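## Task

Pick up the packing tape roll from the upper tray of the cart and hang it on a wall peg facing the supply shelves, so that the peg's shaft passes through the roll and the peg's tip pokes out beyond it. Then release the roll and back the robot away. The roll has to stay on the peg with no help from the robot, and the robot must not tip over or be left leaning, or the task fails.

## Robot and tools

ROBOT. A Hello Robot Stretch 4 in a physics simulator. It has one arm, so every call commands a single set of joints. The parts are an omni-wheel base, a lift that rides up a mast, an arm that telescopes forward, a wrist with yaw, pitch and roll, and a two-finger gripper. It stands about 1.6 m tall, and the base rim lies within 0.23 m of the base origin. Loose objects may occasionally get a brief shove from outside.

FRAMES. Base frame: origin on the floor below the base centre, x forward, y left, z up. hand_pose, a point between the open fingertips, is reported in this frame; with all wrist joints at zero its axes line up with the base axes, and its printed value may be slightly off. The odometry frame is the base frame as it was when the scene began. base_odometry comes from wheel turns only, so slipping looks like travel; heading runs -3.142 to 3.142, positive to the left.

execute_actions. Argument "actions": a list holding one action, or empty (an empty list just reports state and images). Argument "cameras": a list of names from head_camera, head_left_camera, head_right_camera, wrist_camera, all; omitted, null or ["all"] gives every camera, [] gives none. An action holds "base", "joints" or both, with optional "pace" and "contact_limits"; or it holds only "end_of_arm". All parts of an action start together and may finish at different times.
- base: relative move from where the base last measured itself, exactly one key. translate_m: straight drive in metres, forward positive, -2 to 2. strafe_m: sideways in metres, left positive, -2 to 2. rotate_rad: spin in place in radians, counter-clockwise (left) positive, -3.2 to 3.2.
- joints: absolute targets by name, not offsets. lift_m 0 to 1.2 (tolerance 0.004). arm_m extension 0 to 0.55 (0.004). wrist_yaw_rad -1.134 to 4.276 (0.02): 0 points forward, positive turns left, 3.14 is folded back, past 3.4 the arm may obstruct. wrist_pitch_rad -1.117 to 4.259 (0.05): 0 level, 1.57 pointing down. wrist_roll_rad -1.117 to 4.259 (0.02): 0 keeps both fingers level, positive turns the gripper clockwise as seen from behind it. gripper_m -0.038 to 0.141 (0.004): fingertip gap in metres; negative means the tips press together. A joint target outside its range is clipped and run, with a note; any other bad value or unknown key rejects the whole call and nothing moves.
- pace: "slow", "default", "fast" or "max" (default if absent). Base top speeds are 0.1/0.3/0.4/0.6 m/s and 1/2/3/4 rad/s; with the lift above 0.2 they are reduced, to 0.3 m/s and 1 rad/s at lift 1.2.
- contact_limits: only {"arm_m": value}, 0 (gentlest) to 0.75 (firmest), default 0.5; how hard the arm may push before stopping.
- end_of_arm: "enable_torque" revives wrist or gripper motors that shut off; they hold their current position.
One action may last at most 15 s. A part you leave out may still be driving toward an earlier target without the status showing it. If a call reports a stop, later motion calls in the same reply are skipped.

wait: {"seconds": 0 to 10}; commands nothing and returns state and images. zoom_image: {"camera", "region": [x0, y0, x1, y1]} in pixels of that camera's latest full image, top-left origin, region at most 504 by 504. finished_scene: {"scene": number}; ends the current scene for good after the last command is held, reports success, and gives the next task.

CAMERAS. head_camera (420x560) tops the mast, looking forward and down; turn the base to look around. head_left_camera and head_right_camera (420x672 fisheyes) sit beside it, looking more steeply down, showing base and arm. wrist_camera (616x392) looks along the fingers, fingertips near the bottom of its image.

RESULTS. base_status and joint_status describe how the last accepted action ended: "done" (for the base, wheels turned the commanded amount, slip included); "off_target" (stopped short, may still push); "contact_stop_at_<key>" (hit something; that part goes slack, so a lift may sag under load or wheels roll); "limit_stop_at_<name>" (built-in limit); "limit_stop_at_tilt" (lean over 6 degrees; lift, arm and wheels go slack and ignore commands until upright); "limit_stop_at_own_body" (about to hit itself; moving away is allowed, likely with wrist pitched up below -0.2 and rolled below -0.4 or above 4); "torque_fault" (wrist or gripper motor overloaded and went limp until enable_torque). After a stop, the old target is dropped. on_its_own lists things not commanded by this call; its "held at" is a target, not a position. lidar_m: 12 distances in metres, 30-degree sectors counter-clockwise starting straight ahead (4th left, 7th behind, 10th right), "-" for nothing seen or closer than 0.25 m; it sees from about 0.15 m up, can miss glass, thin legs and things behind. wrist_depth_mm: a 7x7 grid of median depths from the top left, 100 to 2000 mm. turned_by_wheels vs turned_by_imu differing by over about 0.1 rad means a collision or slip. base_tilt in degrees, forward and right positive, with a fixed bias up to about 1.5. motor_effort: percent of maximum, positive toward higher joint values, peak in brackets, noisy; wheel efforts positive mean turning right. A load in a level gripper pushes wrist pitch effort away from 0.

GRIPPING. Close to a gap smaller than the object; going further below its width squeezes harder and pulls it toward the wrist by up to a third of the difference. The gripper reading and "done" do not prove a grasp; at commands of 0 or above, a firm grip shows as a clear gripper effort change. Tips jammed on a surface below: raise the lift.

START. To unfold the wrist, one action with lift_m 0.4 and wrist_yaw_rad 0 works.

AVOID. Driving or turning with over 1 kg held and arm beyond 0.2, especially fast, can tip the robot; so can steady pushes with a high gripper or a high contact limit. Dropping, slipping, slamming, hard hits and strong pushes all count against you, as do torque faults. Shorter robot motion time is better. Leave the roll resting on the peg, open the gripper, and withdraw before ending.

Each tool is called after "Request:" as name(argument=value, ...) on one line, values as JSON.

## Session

Request:
execute_actions(actions=[{"joints":{"lift_m":0.95,"wrist_yaw_rad":0,"wrist_pitch_rad":0.6,"gripper_m":0.14}}])

Scene clock: 3.80 s.
base_odometry: x=+0.000 y=+0.000 heading=+0.000 (m, m, rad; odometry frame)
turned_by_wheels: +0.000 (rad since the last result)
turned_by_imu: +0.000 (rad since the last result)
base_tilt: forward=-0.3 right=-1.0 (deg)
lidar_m: 1.55 1.54 1.76 1.79 2.38 1.90 2.14 2.72 2.44 2.52 1.24 1.13
base_status: not commanded
joint_positions: lift_m=+0.950 arm_m=+0.000 wrist_yaw_rad=+0.000 wrist_pitch_rad=+0.602 wrist_roll_rad=+0.016 gripper_m=+0.140
joint_status: all done
motor_effort: lift_m=+25(25) arm_m=-1(1) wrist_yaw_rad=-2(8) wrist_pitch_rad=-4(3) wrist_roll_rad=+1(0) gripper_m=+0(3) wheel_0=+0(0) wheel_1=-1(1) wheel_2=+0(0) (%)
hand_pose: x=+0.4089 y=-0.0873 z=+0.9645 quat_wxyz=(+0.955, +0.007, +0.296, -0.002) (m; base frame)
wrist_depth_mm: 1863 1618 1430 1281 1160 1078 991 / 1983 1808 1576 1397 1281 1160 1060 / - 1863 1708 1537 1366 1255 1008 / - 1499 1808 1708 1499 1336 1138 / 1808 1661 1708 1618 1576 1336 1025 / 1464 1430 216 1397 1281 1078 1160 / 1281 1205 1229 683 1205 1160 1118
pictures: head_camera, head_left_camera, head_right_camera, wrist_camera
Images, in order (width x height): head_camera 420x560, head_left_camera 420x672, head_right_camera 420x672, wrist_camera 616x392.

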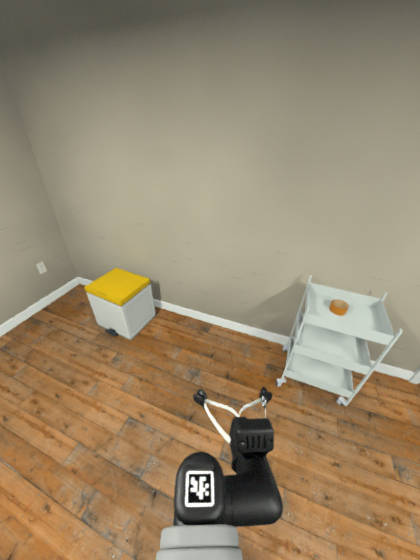

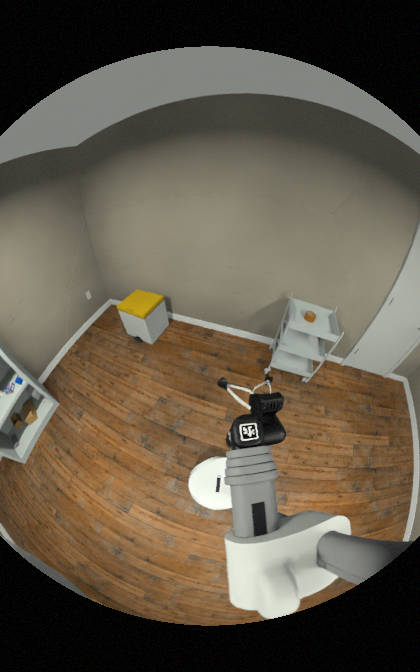

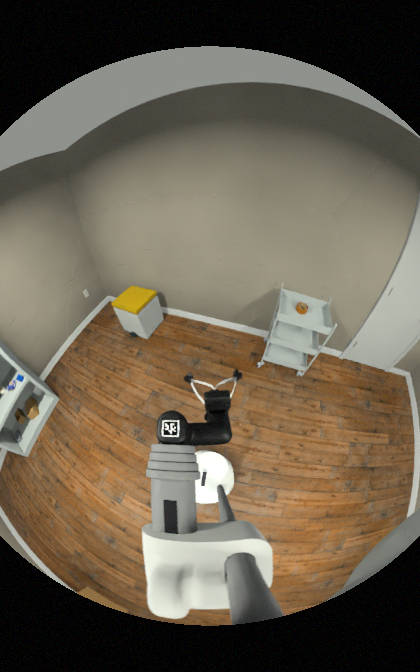

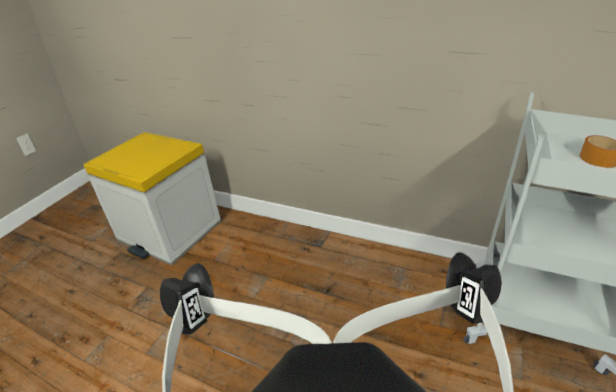

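Request:
execute_actions(actions=[{"base":{"rotate_rad":-0.55}}], cameras=["head_camera","wrist_camera"])

Scene clock: 7.50 s.
base_odometry: x=+0.000 y=+0.000 heading=-0.549 (m, m, rad; odometry frame)
turned_by_wheels: -0.549 (rad since the last result)
turned_by_imu: -0.558 (rad since the last result)
base_tilt: forward=-0.3 right=-1.1 (deg)
lidar_m: 1.12 1.55 1.57 1.75 1.78 2.42 1.90 2.14 2.35 2.44 2.50 1.22
base_status: done
joint_positions: lift_m=+0.950 arm_m=+0.000 wrist_yaw_rad=+0.000 wrist_pitch_rad=+0.602 wrist_roll_rad=+0.016 gripper_m=+0.140
joint_status: not commanded
motor_effort: lift_m=+25(25) arm_m=-1(1) wrist_yaw_rad=-1(2) wrist_pitch_rad=-4(4) wrist_roll_rad=+1(1) gripper_m=+1(1) wheel_0=+2(7) wheel_1=+4(9) wheel_2=+2(7) (%)
hand_pose: x=+0.4089 y=-0.0874 z=+0.9645 quat_wxyz=(+0.955, +0.007, +0.296, -0.002) (m; base frame)
wrist_depth_mm: 1118 1138 1205 1205 1255 1281 1308 / 1182 1229 1281 1308 1336 1397 1397 / 1281 1336 1430 1182 1138 1499 1576 / 1430 1464 1499 1366 1281 1708 1756 / 1576 1618 1618 1464 1464 1576 1499 / 1430 1397 216 1336 1281 1229 1308 / 1281 1255 1205 668 1205 1160 1138
pictures: head_camera, wrist_camera
Images, in order (width x height): head_camera 420x560, wrist_camera 616x392.

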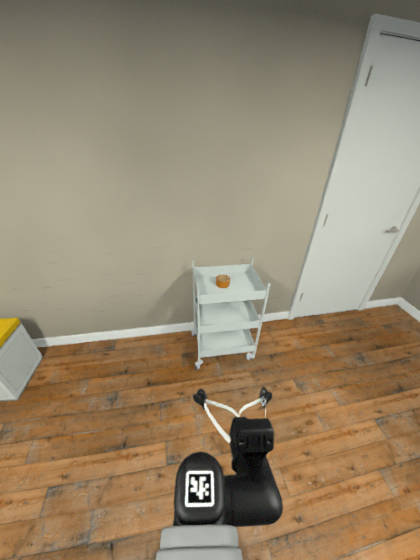

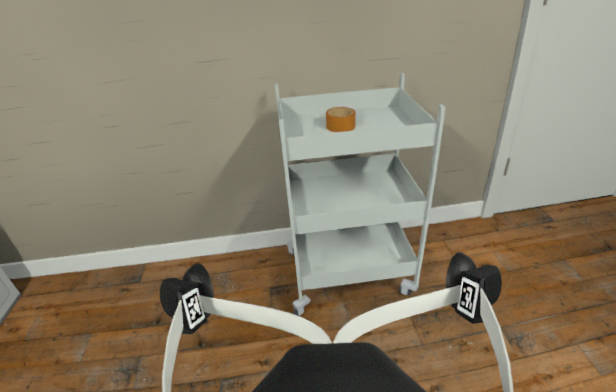

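Request:
execute_actions(actions=[{"base":{"strafe_m":-0.07},"joints":{"wrist_pitch_rad":1.57,"lift_m":1.1}}], cameras=[])

Request:
execute_actions(actions=[{"base":{"translate_m":0.67},"joints":{"arm_m":0.5}}], cameras=["wrist_camera"])

Scene clock: 13.60 s.
base_odometry: x=-0.037 y=-0.060 heading=-0.549 (m, m, rad; odometry frame)
turned_by_wheels: +0.000 (rad since the last result)
turned_by_imu: +0.000 (rad since the last result)
base_tilt: forward=-0.3 right=-0.9 (deg)
lidar_m: 1.12 1.56 1.63 1.83 1.85 2.42 1.89 2.10 2.67 2.27 2.41 1.24
base_status: done
joint_positions: lift_m=+1.100 arm_m=+0.000 wrist_yaw_rad=+0.000 wrist_pitch_rad=+1.570 wrist_roll_rad=+0.016 gripper_m=+0.140
joint_status: all done
motor_effort: lift_m=+25(28) arm_m=-1(1) wrist_yaw_rad=-1(0) wrist_pitch_rad=+1(4) wrist_roll_rad=+1(1) gripper_m=+0(0) wheel_0=+1(9) wheel_1=-1(13) wheel_2=+1(3) (%)
hand_pose: x=+0.1713 y=-0.0874 z=+0.9893 quat_wxyz=(+0.707, +0.006, +0.707, -0.006) (m; base frame)
wrist_depth_mm: 1229 1255 1255 1229 1205 1182 1182 / 1255 1229 1229 1205 1205 1182 1182 / 1281 1255 1255 1205 1229 1205 1160 / 1255 1255 1205 1229 1229 1205 1160 / 1229 1229 1255 991 1182 1182 1182 / 1255 1255 216 991 1205 1182 1160 / 1229 1229 1229 430 1205 1182 1160
pictures: none
No camera images: the call's "cameras" was empty. Leave "cameras" out to get every camera's image.

Scene clock: 17.33 s.
base_odometry: x=+0.535 y=-0.409 heading=-0.549 (m, m, rad; odometry frame)
turned_by_wheels: +0.000 (rad since the last result)
turned_by_imu: -0.002 (rad since the last result)
base_tilt: forward=-0.2 right=-0.8 (deg)
lidar_m: 0.44 0.89 1.12 1.35 2.09 2.44 2.60 2.71 2.44 2.30 1.51 0.52
base_status: done
joint_positions: lift_m=+1.100 arm_m=+0.499 wrist_yaw_rad=+0.000 wrist_pitch_rad=+1.570 wrist_roll_rad=+0.016 gripper_m=+0.140
joint_status: all done
motor_effort: lift_m=+25(25) arm_m=+5(5) wrist_yaw_rad=-1(1) wrist_pitch_rad=+2(1) wrist_roll_rad=+1(0) gripper_m=+1(1) wheel_0=-1(7) wheel_1=+4(10) wheel_2=+0(8) (%)
hand_pose: x=+0.6703 y=-0.0874 z=+0.9893 quat_wxyz=(+0.707, +0.005, +0.707, -0.005) (m; base frame)
wrist_depth_mm: 309 338 377 418 462 512 564 / 402 455 525 609 699 750 946 / 615 668 668 559 549 1182 1205 / 1160 1229 559 554 544 544 1138 / 1229 1255 564 554 549 544 1205 / 1255 1229 216 549 544 473 1160 / 1255 1255 554 336 530 1182 1138
pictures: wrist_camera
Images, in order (width x height): wrist_camera 616x392.

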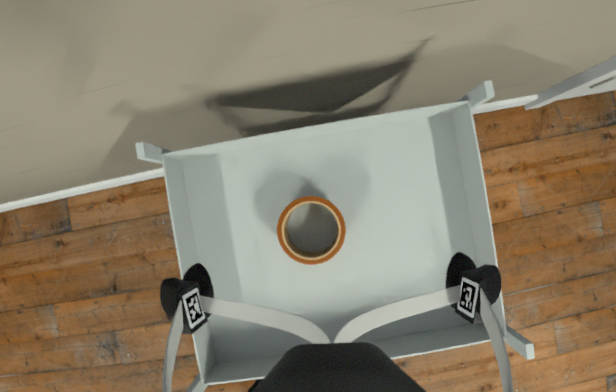

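Request:
execute_actions(actions=[{"base":{"strafe_m":0.025},"joints":{"arm_m":0.525,"lift_m":0.82}}], cameras=["wrist_camera"])

Scene clock: 23.03 s.
base_odometry: x=+0.548 y=-0.388 heading=-0.549 (m, m, rad; odometry frame)
turned_by_wheels: +0.000 (rad since the last result)
turned_by_imu: +0.001 (rad since the last result)
base_tilt: forward=-0.2 right=-1.0 (deg)
lidar_m: 0.46 0.88 1.10 1.32 2.08 2.43 2.57 2.70 2.44 2.31 1.50 0.51
base_status: done
joint_positions: lift_m=+0.820 arm_m=+0.524 wrist_yaw_rad=+0.000 wrist_pitch_rad=+1.570 wrist_roll_rad=+0.016 gripper_m=+0.140
joint_status: all done
motor_effort: lift_m=+14(19) arm_m=+5(4) wrist_yaw_rad=-1(1) wrist_pitch_rad=+1(0) wrist_roll_rad=+0(1) gripper_m=+0(1) wheel_0=+1(8) wheel_1=+1(8) wheel_2=+0(0) (%)
hand_pose: x=+0.6952 y=-0.0874 z=+0.7102 quat_wxyz=(+0.707, +0.006, +0.707, -0.006) (m; base frame)
wrist_depth_mm: 264 287 322 357 394 415 445 / 345 382 397 262 254 270 267 / 251 278 277 276 272 268 266 / 245 281 277 273 271 270 267 / 238 278 278 274 272 268 266 / 237 279 217 272 222 267 266 / 238 279 277 186 271 268 266
pictures: wrist_camera
Images, in order (width x height): wrist_camera 616x392.

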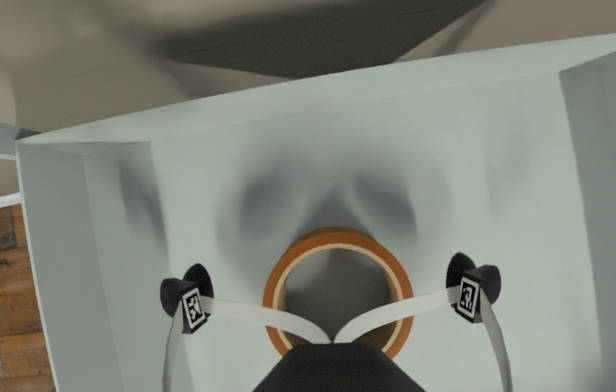

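Request:
execute_actions(actions=[{"joints":{"lift_m":0.79}}], cameras=[])

Request:
execute_actions(actions=[{"joints":{"gripper_m":0.06}}], cameras=[])

Request:
execute_actions(actions=[{"joints":{"lift_m":1.0}}], cameras=[])

Request:
execute_actions(actions=[{"base":{"translate_m":-0.3},"joints":{"arm_m":0,"wrist_pitch_rad":0}}])

Scene clock: 27.93 s.
base_odometry: x=+0.548 y=-0.388 heading=-0.549 (m, m, rad; odometry frame)
turned_by_wheels: +0.000 (rad since the last result)
turned_by_imu: +0.000 (rad since the last result)
base_tilt: forward=-0.3 right=-1.0 (deg)
lidar_m: 0.45 0.90 1.12 1.34 2.05 2.43 2.60 2.70 2.44 2.32 1.50 0.53
base_status: not commanded
joint_positions: lift_m=+0.790 arm_m=+0.524 wrist_yaw_rad=+0.000 wrist_pitch_rad=+1.570 wrist_roll_rad=+0.016 gripper_m=+0.140
joint_status: all done
motor_effort: lift_m=+14(14) arm_m=+5(5) wrist_yaw_rad=-1(1) wrist_pitch_rad=+0(1) wrist_roll_rad=+1(0) gripper_m=+1(0) wheel_0=+1(1) wheel_1=+1(1) wheel_2=+0(0) (%)
hand_pose: x=+0.6952 y=-0.0874 z=+0.6802 quat_wxyz=(+0.707, +0.006, +0.707, -0.006) (m; base frame)
wrist_depth_mm: 263 287 324 357 364 201 207 / 336 347 216 218 239 239 239 / 226 248 247 245 242 239 238 / 245 250 248 245 242 241 237 / 236 251 246 244 241 239 238 / 226 250 199 244 198 238 237 / 220 250 248 171 203 238 237
pictures: none
No camera images: the call's "cameras" was empty. Leave "cameras" out to get every camera's image.

Scene clock: 29.73 s.
base_odometry: x=+0.548 y=-0.388 heading=-0.549 (m, m, rad; odometry frame)
turned_by_wheels: +0.000 (rad since the last result)
turned_by_imu: +0.000 (rad since the last result)
base_tilt: forward=-0.3 right=-1.0 (deg)
lidar_m: 0.44 0.90 1.11 1.34 2.06 2.41 2.58 2.69 2.45 2.34 1.49 0.52
base_status: not commanded
joint_positions: lift_m=+0.790 arm_m=+0.524 wrist_yaw_rad=+0.000 wrist_pitch_rad=+1.570 wrist_roll_rad=+0.016 gripper_m=+0.060
joint_status: all done
motor_effort: lift_m=+14(14) arm_m=+5(5) wrist_yaw_rad=-1(1) wrist_pitch_rad=+1(0) wrist_roll_rad=+2(1) gripper_m=-15(16) wheel_0=+1(1) wheel_1=+1(1) wheel_2=+0(0) (%)
hand_pose: x=+0.6953 y=-0.0874 z=+0.6802 quat_wxyz=(+0.707, +0.006, +0.707, -0.006) (m; base frame)
wrist_depth_mm: 263 287 320 357 368 201 208 / 336 349 214 219 240 239 238 / 227 249 247 245 242 240 237 / 245 250 248 245 243 239 237 / 236 250 247 220 241 239 237 / 226 250 190 245 198 237 237 / 220 249 247 145 188 239 236
pictures: none
No camera images: the call's "cameras" was empty. Leave "cameras" out to get every camera's image.

Scene clock: 31.70 s.
base_odometry: x=+0.548 y=-0.388 heading=-0.549 (m, m, rad; odometry frame)
turned_by_wheels: +0.000 (rad since the last result)
turned_by_imu: +0.000 (rad since the last result)
base_tilt: forward=-0.3 right=-1.0 (deg)
lidar_m: 0.45 0.90 1.10 1.35 2.05 2.43 2.58 2.69 2.44 2.33 1.50 0.51
base_status: not commanded
joint_positions: lift_m=+0.999 arm_m=+0.524 wrist_yaw_rad=+0.000 wrist_pitch_rad=+1.570 wrist_roll_rad=+0.016 gripper_m=+0.060
joint_status: all done
motor_effort: lift_m=+26(26) arm_m=+5(5) wrist_yaw_rad=-1(1) wrist_pitch_rad=+0(1) wrist_roll_rad=+1(0) gripper_m=-16(17) wheel_0=+1(1) wheel_1=+1(1) wheel_2=+0(0) (%)
hand_pose: x=+0.6952 y=-0.0874 z=+0.8892 quat_wxyz=(+0.707, +0.006, +0.707, -0.006) (m; base frame)
wrist_depth_mm: 264 287 322 357 397 439 488 / 345 389 452 517 603 661 691 / 521 574 634 455 449 445 1078 / 1042 1042 459 452 449 442 1098 / 1160 1118 459 220 445 442 1078 / 1182 1138 189 449 198 439 427 / 1160 1138 445 145 187 442 410
pictures: none
No camera images: the call's "cameras" was empty. Leave "cameras" out to get every camera's image.

Scene clock: 34.30 s.
base_odometry: x=+0.292 y=-0.231 heading=-0.549 (m, m, rad; odometry frame)
turned_by_wheels: +0.000 (rad since the last result)
turned_by_imu: +0.001 (rad since the last result)
base_tilt: forward=-0.2 right=-0.9 (deg)
lidar_m: 0.75 1.19 1.42 2.34 1.93 2.84 2.27 2.45 2.52 2.31 2.02 0.83
base_status: done
joint_positions: lift_m=+1.000 arm_m=+0.001 wrist_yaw_rad=+0.000 wrist_pitch_rad=+0.003 wrist_roll_rad=+0.016 gripper_m=+0.060
joint_status: all done
motor_effort: lift_m=+25(26) arm_m=-5(6) wrist_yaw_rad=+0(2) wrist_pitch_rad=-8(13) wrist_roll_rad=+0(0) gripper_m=-17(15) wheel_0=-1(6) wheel_1=-3(12) wheel_2=+0(10) (%)
hand_pose: x=+0.4603 y=-0.0875 z=+1.1768 quat_wxyz=(+1.000, +0.008, +0.002, +0.000) (m; base frame)
wrist_depth_mm: 917 931 960 991 1025 1042 1060 / 917 931 976 976 1025 1025 1060 / 891 931 960 976 1025 1025 1042 / 904 931 960 960 1008 1042 1060 / 917 946 960 220 1008 1042 1060 / 917 931 190 976 199 1042 1060 / 917 931 946 145 187 1025 1060
pictures: head_camera, head_left_camera, head_right_camera, wrist_camera
Images, in order (width x height): head_camera 420x560, head_left_camera 420x672, head_right_camera 420x672, wrist_camera 616x392.

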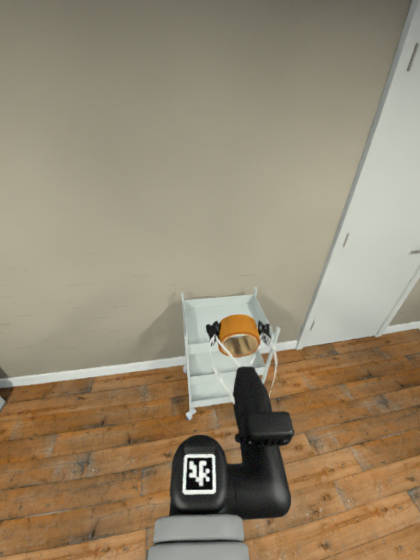

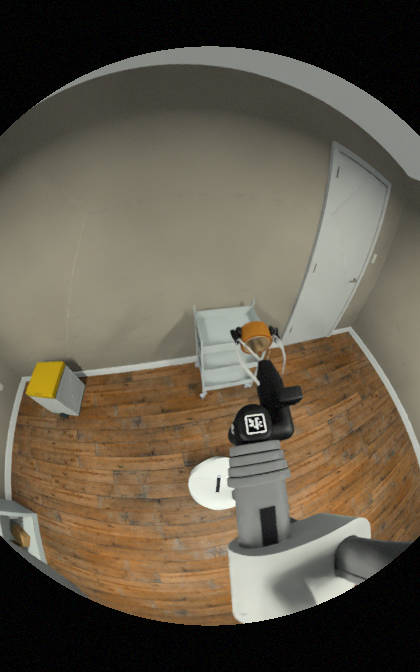

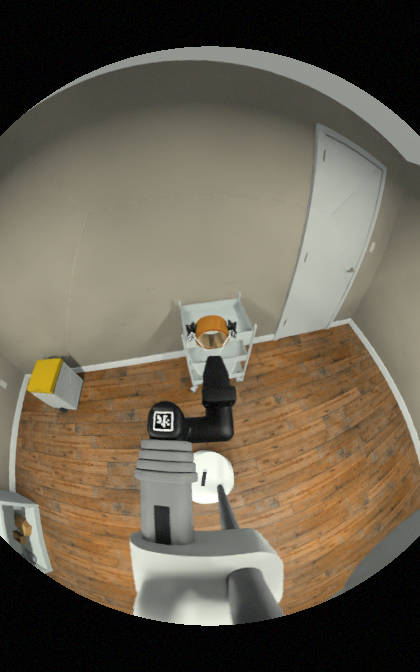

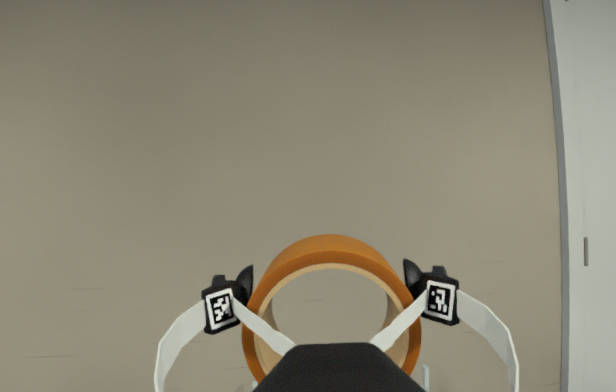

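Request:
execute_actions(actions=[{"base":{"rotate_rad":-1.47}}], cameras=["head_camera","wrist_camera"])

Scene clock: 38.63 s.
base_odometry: x=+0.292 y=-0.231 heading=-2.019 (m, m, rad; odometry frame)
turned_by_wheels: -1.469 (rad since the last result)
turned_by_imu: -1.492 (rad since the last result)
base_tilt: forward=-0.3 right=-1.0 (deg)
lidar_m: 2.38 1.77 0.81 0.76 1.21 1.42 2.37 1.93 2.73 2.28 2.41 2.39
base_status: done
joint_positions: lift_m=+1.000 arm_m=+0.001 wrist_yaw_rad=+0.000 wrist_pitch_rad=+0.003 wrist_roll_rad=+0.016 gripper_m=+0.060
joint_status: not commanded
motor_effort: lift_m=+24(25) arm_m=-5(5) wrist_yaw_rad=-1(0) wrist_pitch_rad=-9(10) wrist_roll_rad=+1(1) gripper_m=-16(15) wheel_0=+2(5) wheel_1=+4(6) wheel_2=+1(8) (%)
hand_pose: x=+0.4603 y=-0.0874 z=+1.1770 quat_wxyz=(+1.000, +0.008, +0.002, +0.000) (m; base frame)
wrist_depth_mm: 1808 - - - - - - / 1808 - - - - - - / 1808 - - - - - - / 1756 - - - - - - / 1756 - - 222 - - - / 1756 - 190 - 198 - - / 1756 - - 145 187 - -
pictures: head_camera, wrist_camera
Images, in order (width x height): head_camera 420x560, wrist_camera 616x392.

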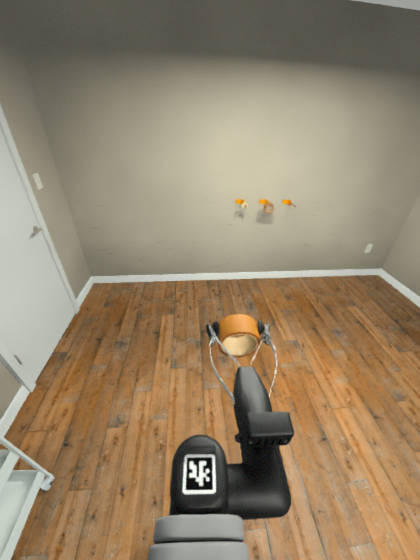

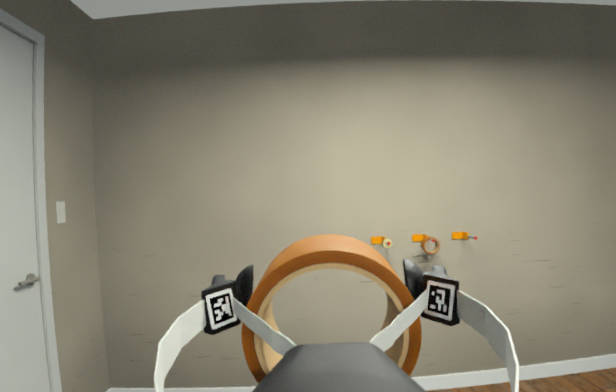

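Request:
execute_actions(actions=[{"base":{"strafe_m":-0.93},"joints":{"lift_m":0.87}}], cameras=[])

Request:
execute_actions(actions=[{"base":{"translate_m":1.3}}], cameras=["wrist_camera"])

Scene clock: 46.73 s.
base_odometry: x=-0.546 y=+0.171 heading=-2.019 (m, m, rad; odometry frame)
turned_by_wheels: +0.000 (rad since the last result)
turned_by_imu: -0.002 (rad since the last result)
base_tilt: forward=-0.3 right=-0.9 (deg)
lidar_m: 0.46 2.50 2.26 1.70 2.02 2.20 1.82 1.88 1.40 1.32 1.62 1.76
base_status: done
joint_positions: lift_m=+0.870 arm_m=+0.001 wrist_yaw_rad=+0.000 wrist_pitch_rad=+0.003 wrist_roll_rad=+0.016 gripper_m=+0.060
joint_status: all done
motor_effort: lift_m=+15(24) arm_m=-5(5) wrist_yaw_rad=-1(0) wrist_pitch_rad=-10(9) wrist_roll_rad=+0(1) gripper_m=-15(16) wheel_0=+0(10) wheel_1=+0(8) wheel_2=-1(1) (%)
hand_pose: x=+0.4603 y=-0.0874 z=+1.0477 quat_wxyz=(+1.000, +0.008, +0.002, +0.000) (m; base frame)
wrist_depth_mm: - - - - - - - / - - - - - - - / - - - - - - - / - - - - - - - / - - - 222 - - - / - - 190 - 198 - - / - - - 145 187 - -
pictures: none
No camera images: the call's "cameras" was empty. Leave "cameras" out to get every camera's image.

Scene clock: 52.53 s.
base_odometry: x=-1.109 y=-1.000 heading=-2.018 (m, m, rad; odometry frame)
turned_by_wheels: +0.000 (rad since the last result)
turned_by_imu: -0.003 (rad since the last result)
base_tilt: forward=-0.3 right=-1.0 (deg)
lidar_m: 0.45 0.99 1.54 2.19 1.94 2.92 3.69 1.92 1.65 1.24 1.58 1.21
base_status: done
joint_positions: lift_m=+0.870 arm_m=+0.001 wrist_yaw_rad=+0.000 wrist_pitch_rad=+0.003 wrist_roll_rad=+0.016 gripper_m=+0.060
joint_status: not commanded
motor_effort: lift_m=+15(15) arm_m=-5(5) wrist_yaw_rad=+0(1) wrist_pitch_rad=-9(8) wrist_roll_rad=+1(1) gripper_m=-16(15) wheel_0=+0(6) wheel_1=+3(6) wheel_2=+0(10) (%)
hand_pose: x=+0.4603 y=-0.0874 z=+1.0477 quat_wxyz=(+1.000, +0.008, +0.002, +0.000) (m; base frame)
wrist_depth_mm: 917 917 917 904 917 904 946 / 904 917 917 917 917 931 946 / 904 904 917 931 946 931 931 / 904 904 917 917 931 931 931 / 904 917 917 221 931 931 946 / 904 931 189 904 198 931 931 / 904 917 931 145 187 946 931
pictures: wrist_camera
Images, in order (width x height): wrist_camera 616x392.

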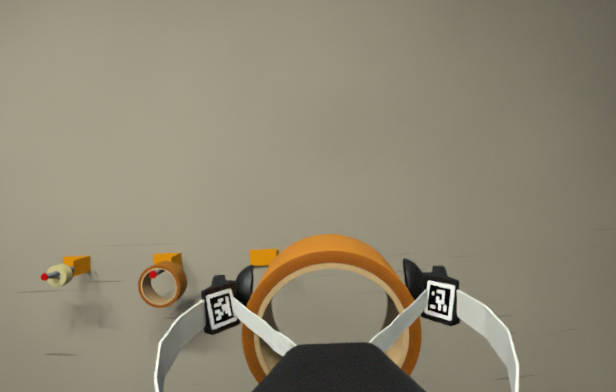

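Request:
execute_actions(actions=[{"base":{"strafe_m":0.09},"joints":{"lift_m":0.775,"arm_m":0.35}}], cameras=["wrist_camera"])

Scene clock: 57.40 s.
base_odometry: x=-1.028 y=-1.039 heading=-2.018 (m, m, rad; odometry frame)
turned_by_wheels: +0.000 (rad since the last result)
turned_by_imu: +0.001 (rad since the last result)
base_tilt: forward=-0.3 right=-1.0 (deg)
lidar_m: 0.96 1.05 1.54 2.08 1.84 2.80 3.67 2.04 1.76 1.31 1.66 1.22
base_status: done
joint_positions: lift_m=+0.775 arm_m=+0.349 wrist_yaw_rad=+0.000 wrist_pitch_rad=+0.003 wrist_roll_rad=+0.016 gripper_m=+0.060
joint_status: all done
motor_effort: lift_m=+14(15) arm_m=+6(5) wrist_yaw_rad=-1(0) wrist_pitch_rad=-8(8) wrist_roll_rad=+1(1) gripper_m=-16(17) wheel_0=-1(8) wheel_1=+3(9) wheel_2=+0(0) (%)
hand_pose: x=+0.8085 y=-0.0874 z=+0.9527 quat_wxyz=(+1.000, +0.008, +0.002, +0.000) (m; base frame)
wrist_depth_mm: 569 569 564 569 569 574 574 / 564 564 569 569 574 580 574 / 564 564 564 569 574 574 574 / 564 564 569 574 574 569 580 / 564 564 564 222 569 574 574 / 564 564 190 569 198 574 574 / 559 564 564 145 187 574 574
pictures: wrist_camera
Images, in order (width x height): wrist_camera 616x392.

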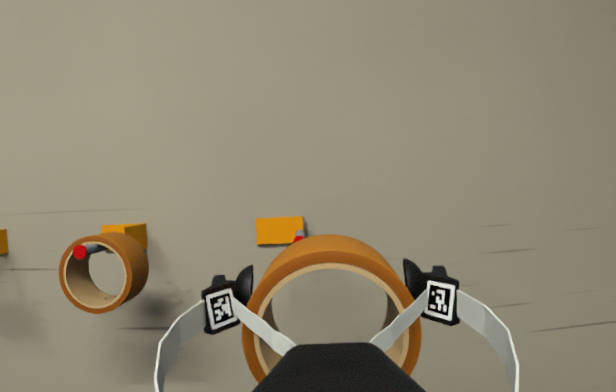

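Request:
execute_actions(actions=[{"base":{"strafe_m":0.024},"joints":{"lift_m":0.794}}], cameras=[])

Request:
execute_actions(actions=[{"base":{"translate_m":0.12},"pace":"slow"}], cameras=["wrist_camera"])

Scene clock: 66.23 s.
base_odometry: x=-1.006 y=-1.050 heading=-2.018 (m, m, rad; odometry frame)
turned_by_wheels: +0.000 (rad since the last result)
turned_by_imu: +0.001 (rad since the last result)
base_tilt: forward=-0.3 right=-1.1 (deg)
lidar_m: 0.98 1.05 1.51 2.07 1.83 2.79 3.31 2.11 1.76 1.34 1.68 1.18
base_status: done
joint_positions: lift_m=+0.793 arm_m=+0.349 wrist_yaw_rad=+0.000 wrist_pitch_rad=+0.003 wrist_roll_rad=+0.016 gripper_m=+0.060
joint_status: all done
motor_effort: lift_m=+26(27) arm_m=+6(5) wrist_yaw_rad=-1(1) wrist_pitch_rad=-8(8) wrist_roll_rad=+0(2) gripper_m=-16(15) wheel_0=+2(10) wheel_1=-1(9) wheel_2=+0(2) (%)
hand_pose: x=+0.8085 y=-0.0874 z=+0.9708 quat_wxyz=(+1.000, +0.008, +0.002, +0.000) (m; base frame)
wrist_depth_mm: 559 564 569 564 569 574 574 / 564 564 559 564 574 574 574 / 559 564 564 569 569 569 574 / 559 564 564 569 569 569 574 / 564 559 564 222 569 569 574 / 559 559 190 564 198 569 569 / 564 564 564 145 187 569 574
pictures: none
No camera images: the call's "cameras" was empty. Leave "cameras" out to get every camera's image.

Scene clock: 68.70 s.
base_odometry: x=-1.058 y=-1.158 heading=-2.018 (m, m, rad; odometry frame)
turned_by_wheels: +0.000 (rad since the last result)
turned_by_imu: +0.000 (rad since the last result)
base_tilt: forward=-0.3 right=-0.9 (deg)
lidar_m: 0.86 0.93 1.33 2.07 1.89 2.78 3.81 2.09 1.41 1.34 1.56 1.07
base_status: done
joint_positions: lift_m=+0.793 arm_m=+0.349 wrist_yaw_rad=+0.000 wrist_pitch_rad=+0.003 wrist_roll_rad=+0.016 gripper_m=+0.060
joint_status: not commanded
motor_effort: lift_m=+26(26) arm_m=+5(6) wrist_yaw_rad=-1(1) wrist_pitch_rad=-8(8) wrist_roll_rad=+2(0) gripper_m=-17(17) wheel_0=+1(5) wheel_1=+5(7) wheel_2=-3(9) (%)
hand_pose: x=+0.8085 y=-0.0874 z=+0.9708 quat_wxyz=(+1.000, +0.008, +0.002, +0.000) (m; base frame)
wrist_depth_mm: 445 445 449 449 452 452 449 / 445 445 449 449 449 452 452 / 442 445 449 449 449 452 452 / 442 445 445 449 449 452 452 / 442 445 445 221 452 452 452 / 334 442 189 449 199 449 455 / 314 442 449 145 187 449 452
pictures: wrist_camera
Images, in order (width x height): wrist_camera 616x392.

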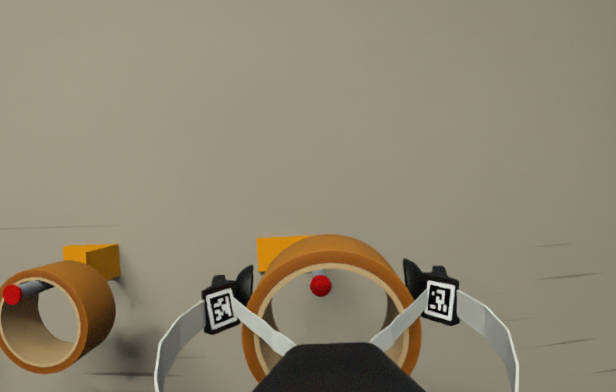

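Request:
execute_actions(actions=[{"joints":{"arm_m":0.455},"pace":"slow","contact_limits":{"arm_m":0.2}}], cameras=["wrist_camera"])

Scene clock: 73.47 s.
base_odometry: x=-1.058 y=-1.158 heading=-2.018 (m, m, rad; odometry frame)
turned_by_wheels: +0.000 (rad since the last result)
turned_by_imu: +0.000 (rad since the last result)
base_tilt: forward=-0.2 right=-1.1 (deg)
lidar_m: 0.86 0.93 1.36 2.06 1.87 2.82 3.82 2.08 1.42 1.34 1.53 1.08
base_status: not commanded
joint_positions: lift_m=+0.793 arm_m=+0.454 wrist_yaw_rad=+0.000 wrist_pitch_rad=+0.003 wrist_roll_rad=+0.016 gripper_m=+0.060
joint_status: all done
motor_effort: lift_m=+26(26) arm_m=+5(6) wrist_yaw_rad=-1(1) wrist_pitch_rad=-9(8) wrist_roll_rad=+1(2) gripper_m=-14(16) wheel_0=+1(1) wheel_1=+4(4) wheel_2=-3(3) (%)
contact_limits: arm_m 0.2
hand_pose: x=+0.9134 y=-0.0874 z=+0.9708 quat_wxyz=(+1.000, +0.008, +0.002, +0.000) (m; base frame)
wrist_depth_mm: 342 342 343 343 343 347 347 / 340 342 343 343 345 345 349 / 340 342 342 343 345 347 347 / 338 340 342 342 345 345 345 / 340 342 343 222 345 345 345 / 340 340 190 343 198 345 345 / 340 340 342 145 187 345 347
pictures: wrist_camera
Images, in order (width x height): wrist_camera 616x392.

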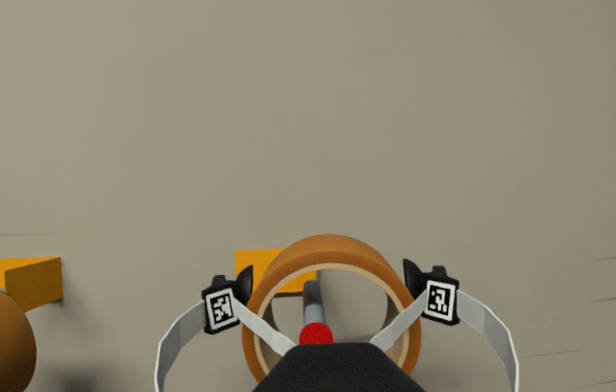

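Lower slightly to rest it on the peg, then release.

Request:
execute_actions(actions=[{"joints":{"lift_m":0.775}}], cameras=[])

Request:
execute_actions(actions=[{"joints":{"gripper_m":0.14}}], cameras=[])

Request:
execute_actions(actions=[{"joints":{"arm_m":0.0}}], cameras=["wrist_camera"])

Scene clock: 77.60 s.
base_odometry: x=-1.058 y=-1.158 heading=-2.018 (m, m, rad; odometry frame)
turned_by_wheels: +0.000 (rad since the last result)
turned_by_imu: +0.000 (rad since the last result)
base_tilt: forward=-0.3 right=-1.0 (deg)
lidar_m: 0.87 0.91 1.37 2.07 1.89 2.79 3.80 2.08 1.43 1.33 1.55 1.07
base_status: not commanded
joint_positions: lift_m=+0.775 arm_m=+0.454 wrist_yaw_rad=+0.000 wrist_pitch_rad=+0.003 wrist_roll_rad=+0.016 gripper_m=+0.060
joint_status: all done
motor_effort: lift_m=+14(24) arm_m=+5(5) wrist_yaw_rad=+0(1) wrist_pitch_rad=-9(8) wrist_roll_rad=+0(1) gripper_m=-17(15) wheel_0=+1(1) wheel_1=+4(4) wheel_2=-3(3) (%)
hand_pose: x=+0.9135 y=-0.0874 z=+0.9527 quat_wxyz=(+1.000, +0.008, +0.002, +0.000) (m; base frame)
wrist_depth_mm: 340 342 342 343 345 345 347 / 340 342 342 343 343 347 347 / 338 340 343 342 343 345 347 / 340 338 342 342 345 345 347 / 340 342 343 215 345 345 347 / 338 340 189 343 198 345 347 / 338 340 342 145 187 343 347
pictures: none
No camera images: the call's "cameras" was empty. Leave "cameras" out to get every camera's image.

Scene clock: 79.40 s.
base_odometry: x=-1.058 y=-1.158 heading=-2.018 (m, m, rad; odometry frame)
turned_by_wheels: +0.000 (rad since the last result)
turned_by_imu: +0.000 (rad since the last result)
base_tilt: forward=-0.3 right=-1.0 (deg)
lidar_m: 0.86 0.90 1.36 2.07 1.90 2.80 3.82 2.08 1.42 1.34 1.53 1.08
base_status: not commanded
joint_positions: lift_m=+0.775 arm_m=+0.454 wrist_yaw_rad=+0.000 wrist_pitch_rad=+0.002 wrist_roll_rad=+0.016 gripper_m=+0.140
joint_status: all done
motor_effort: lift_m=+14(14) arm_m=+5(5) wrist_yaw_rad=-1(1) wrist_pitch_rad=-6(9) wrist_roll_rad=+1(2) gripper_m=+0(16) wheel_0=+1(1) wheel_1=+4(4) wheel_2=-3(3) (%)
hand_pose: x=+0.9135 y=-0.0874 z=+0.9530 quat_wxyz=(+1.000, +0.008, +0.001, +0.000) (m; base frame)
wrist_depth_mm: 342 340 342 345 345 345 347 / 340 342 342 343 345 347 349 / 342 342 342 343 347 345 347 / 340 342 342 343 347 347 347 / 338 342 342 271 343 345 345 / 340 342 200 199 211 345 345 / 340 340 340 184 343 345 347
pictures: none
No camera images: the call's "cameras" was empty. Leave "cameras" out to get every camera's image.

Scene clock: 81.83 s.
base_odometry: x=-1.058 y=-1.158 heading=-2.018 (m, m, rad; odometry frame)
turned_by_wheels: +0.000 (rad since the last result)
turned_by_imu: +0.000 (rad since the last result)
base_tilt: forward=-0.3 right=-1.0 (deg)
lidar_m: 0.87 0.91 1.35 2.07 1.89 2.80 3.81 2.07 1.43 1.35 1.57 1.06
base_status: not commanded
joint_positions: lift_m=+0.775 arm_m=+0.001 wrist_yaw_rad=+0.000 wrist_pitch_rad=+0.002 wrist_roll_rad=+0.016 gripper_m=+0.140
joint_status: all done
motor_effort: lift_m=+14(14) arm_m=-5(4) wrist_yaw_rad=+0(1) wrist_pitch_rad=-6(6) wrist_roll_rad=+1(0) gripper_m=-2(0) wheel_0=+1(1) wheel_1=+5(4) wheel_2=-3(3) (%)
hand_pose: x=+0.4603 y=-0.0874 z=+0.9530 quat_wxyz=(+1.000, +0.008, +0.001, +0.000) (m; base frame)
wrist_depth_mm: 788 788 788 798 798 809 809 / 788 778 798 798 798 809 820 / 778 788 788 788 798 798 809 / 788 798 788 798 809 798 798 / 778 788 778 798 798 809 809 / 788 788 217 788 798 798 798 / 778 768 798 469 798 798 798
pictures: wrist_camera
Images, in order (width x height): wrist_camera 616x392.

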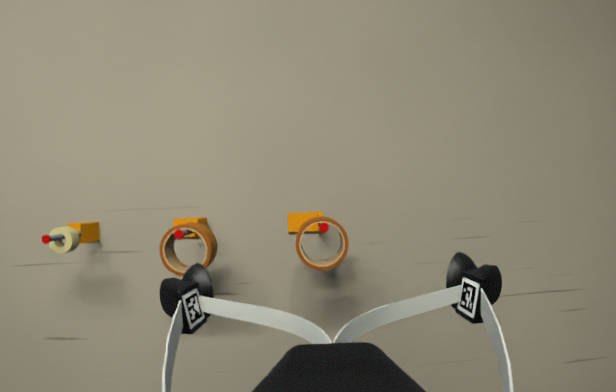

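Request:
finished_scene(scene=2)

The scene is finished: the task was done.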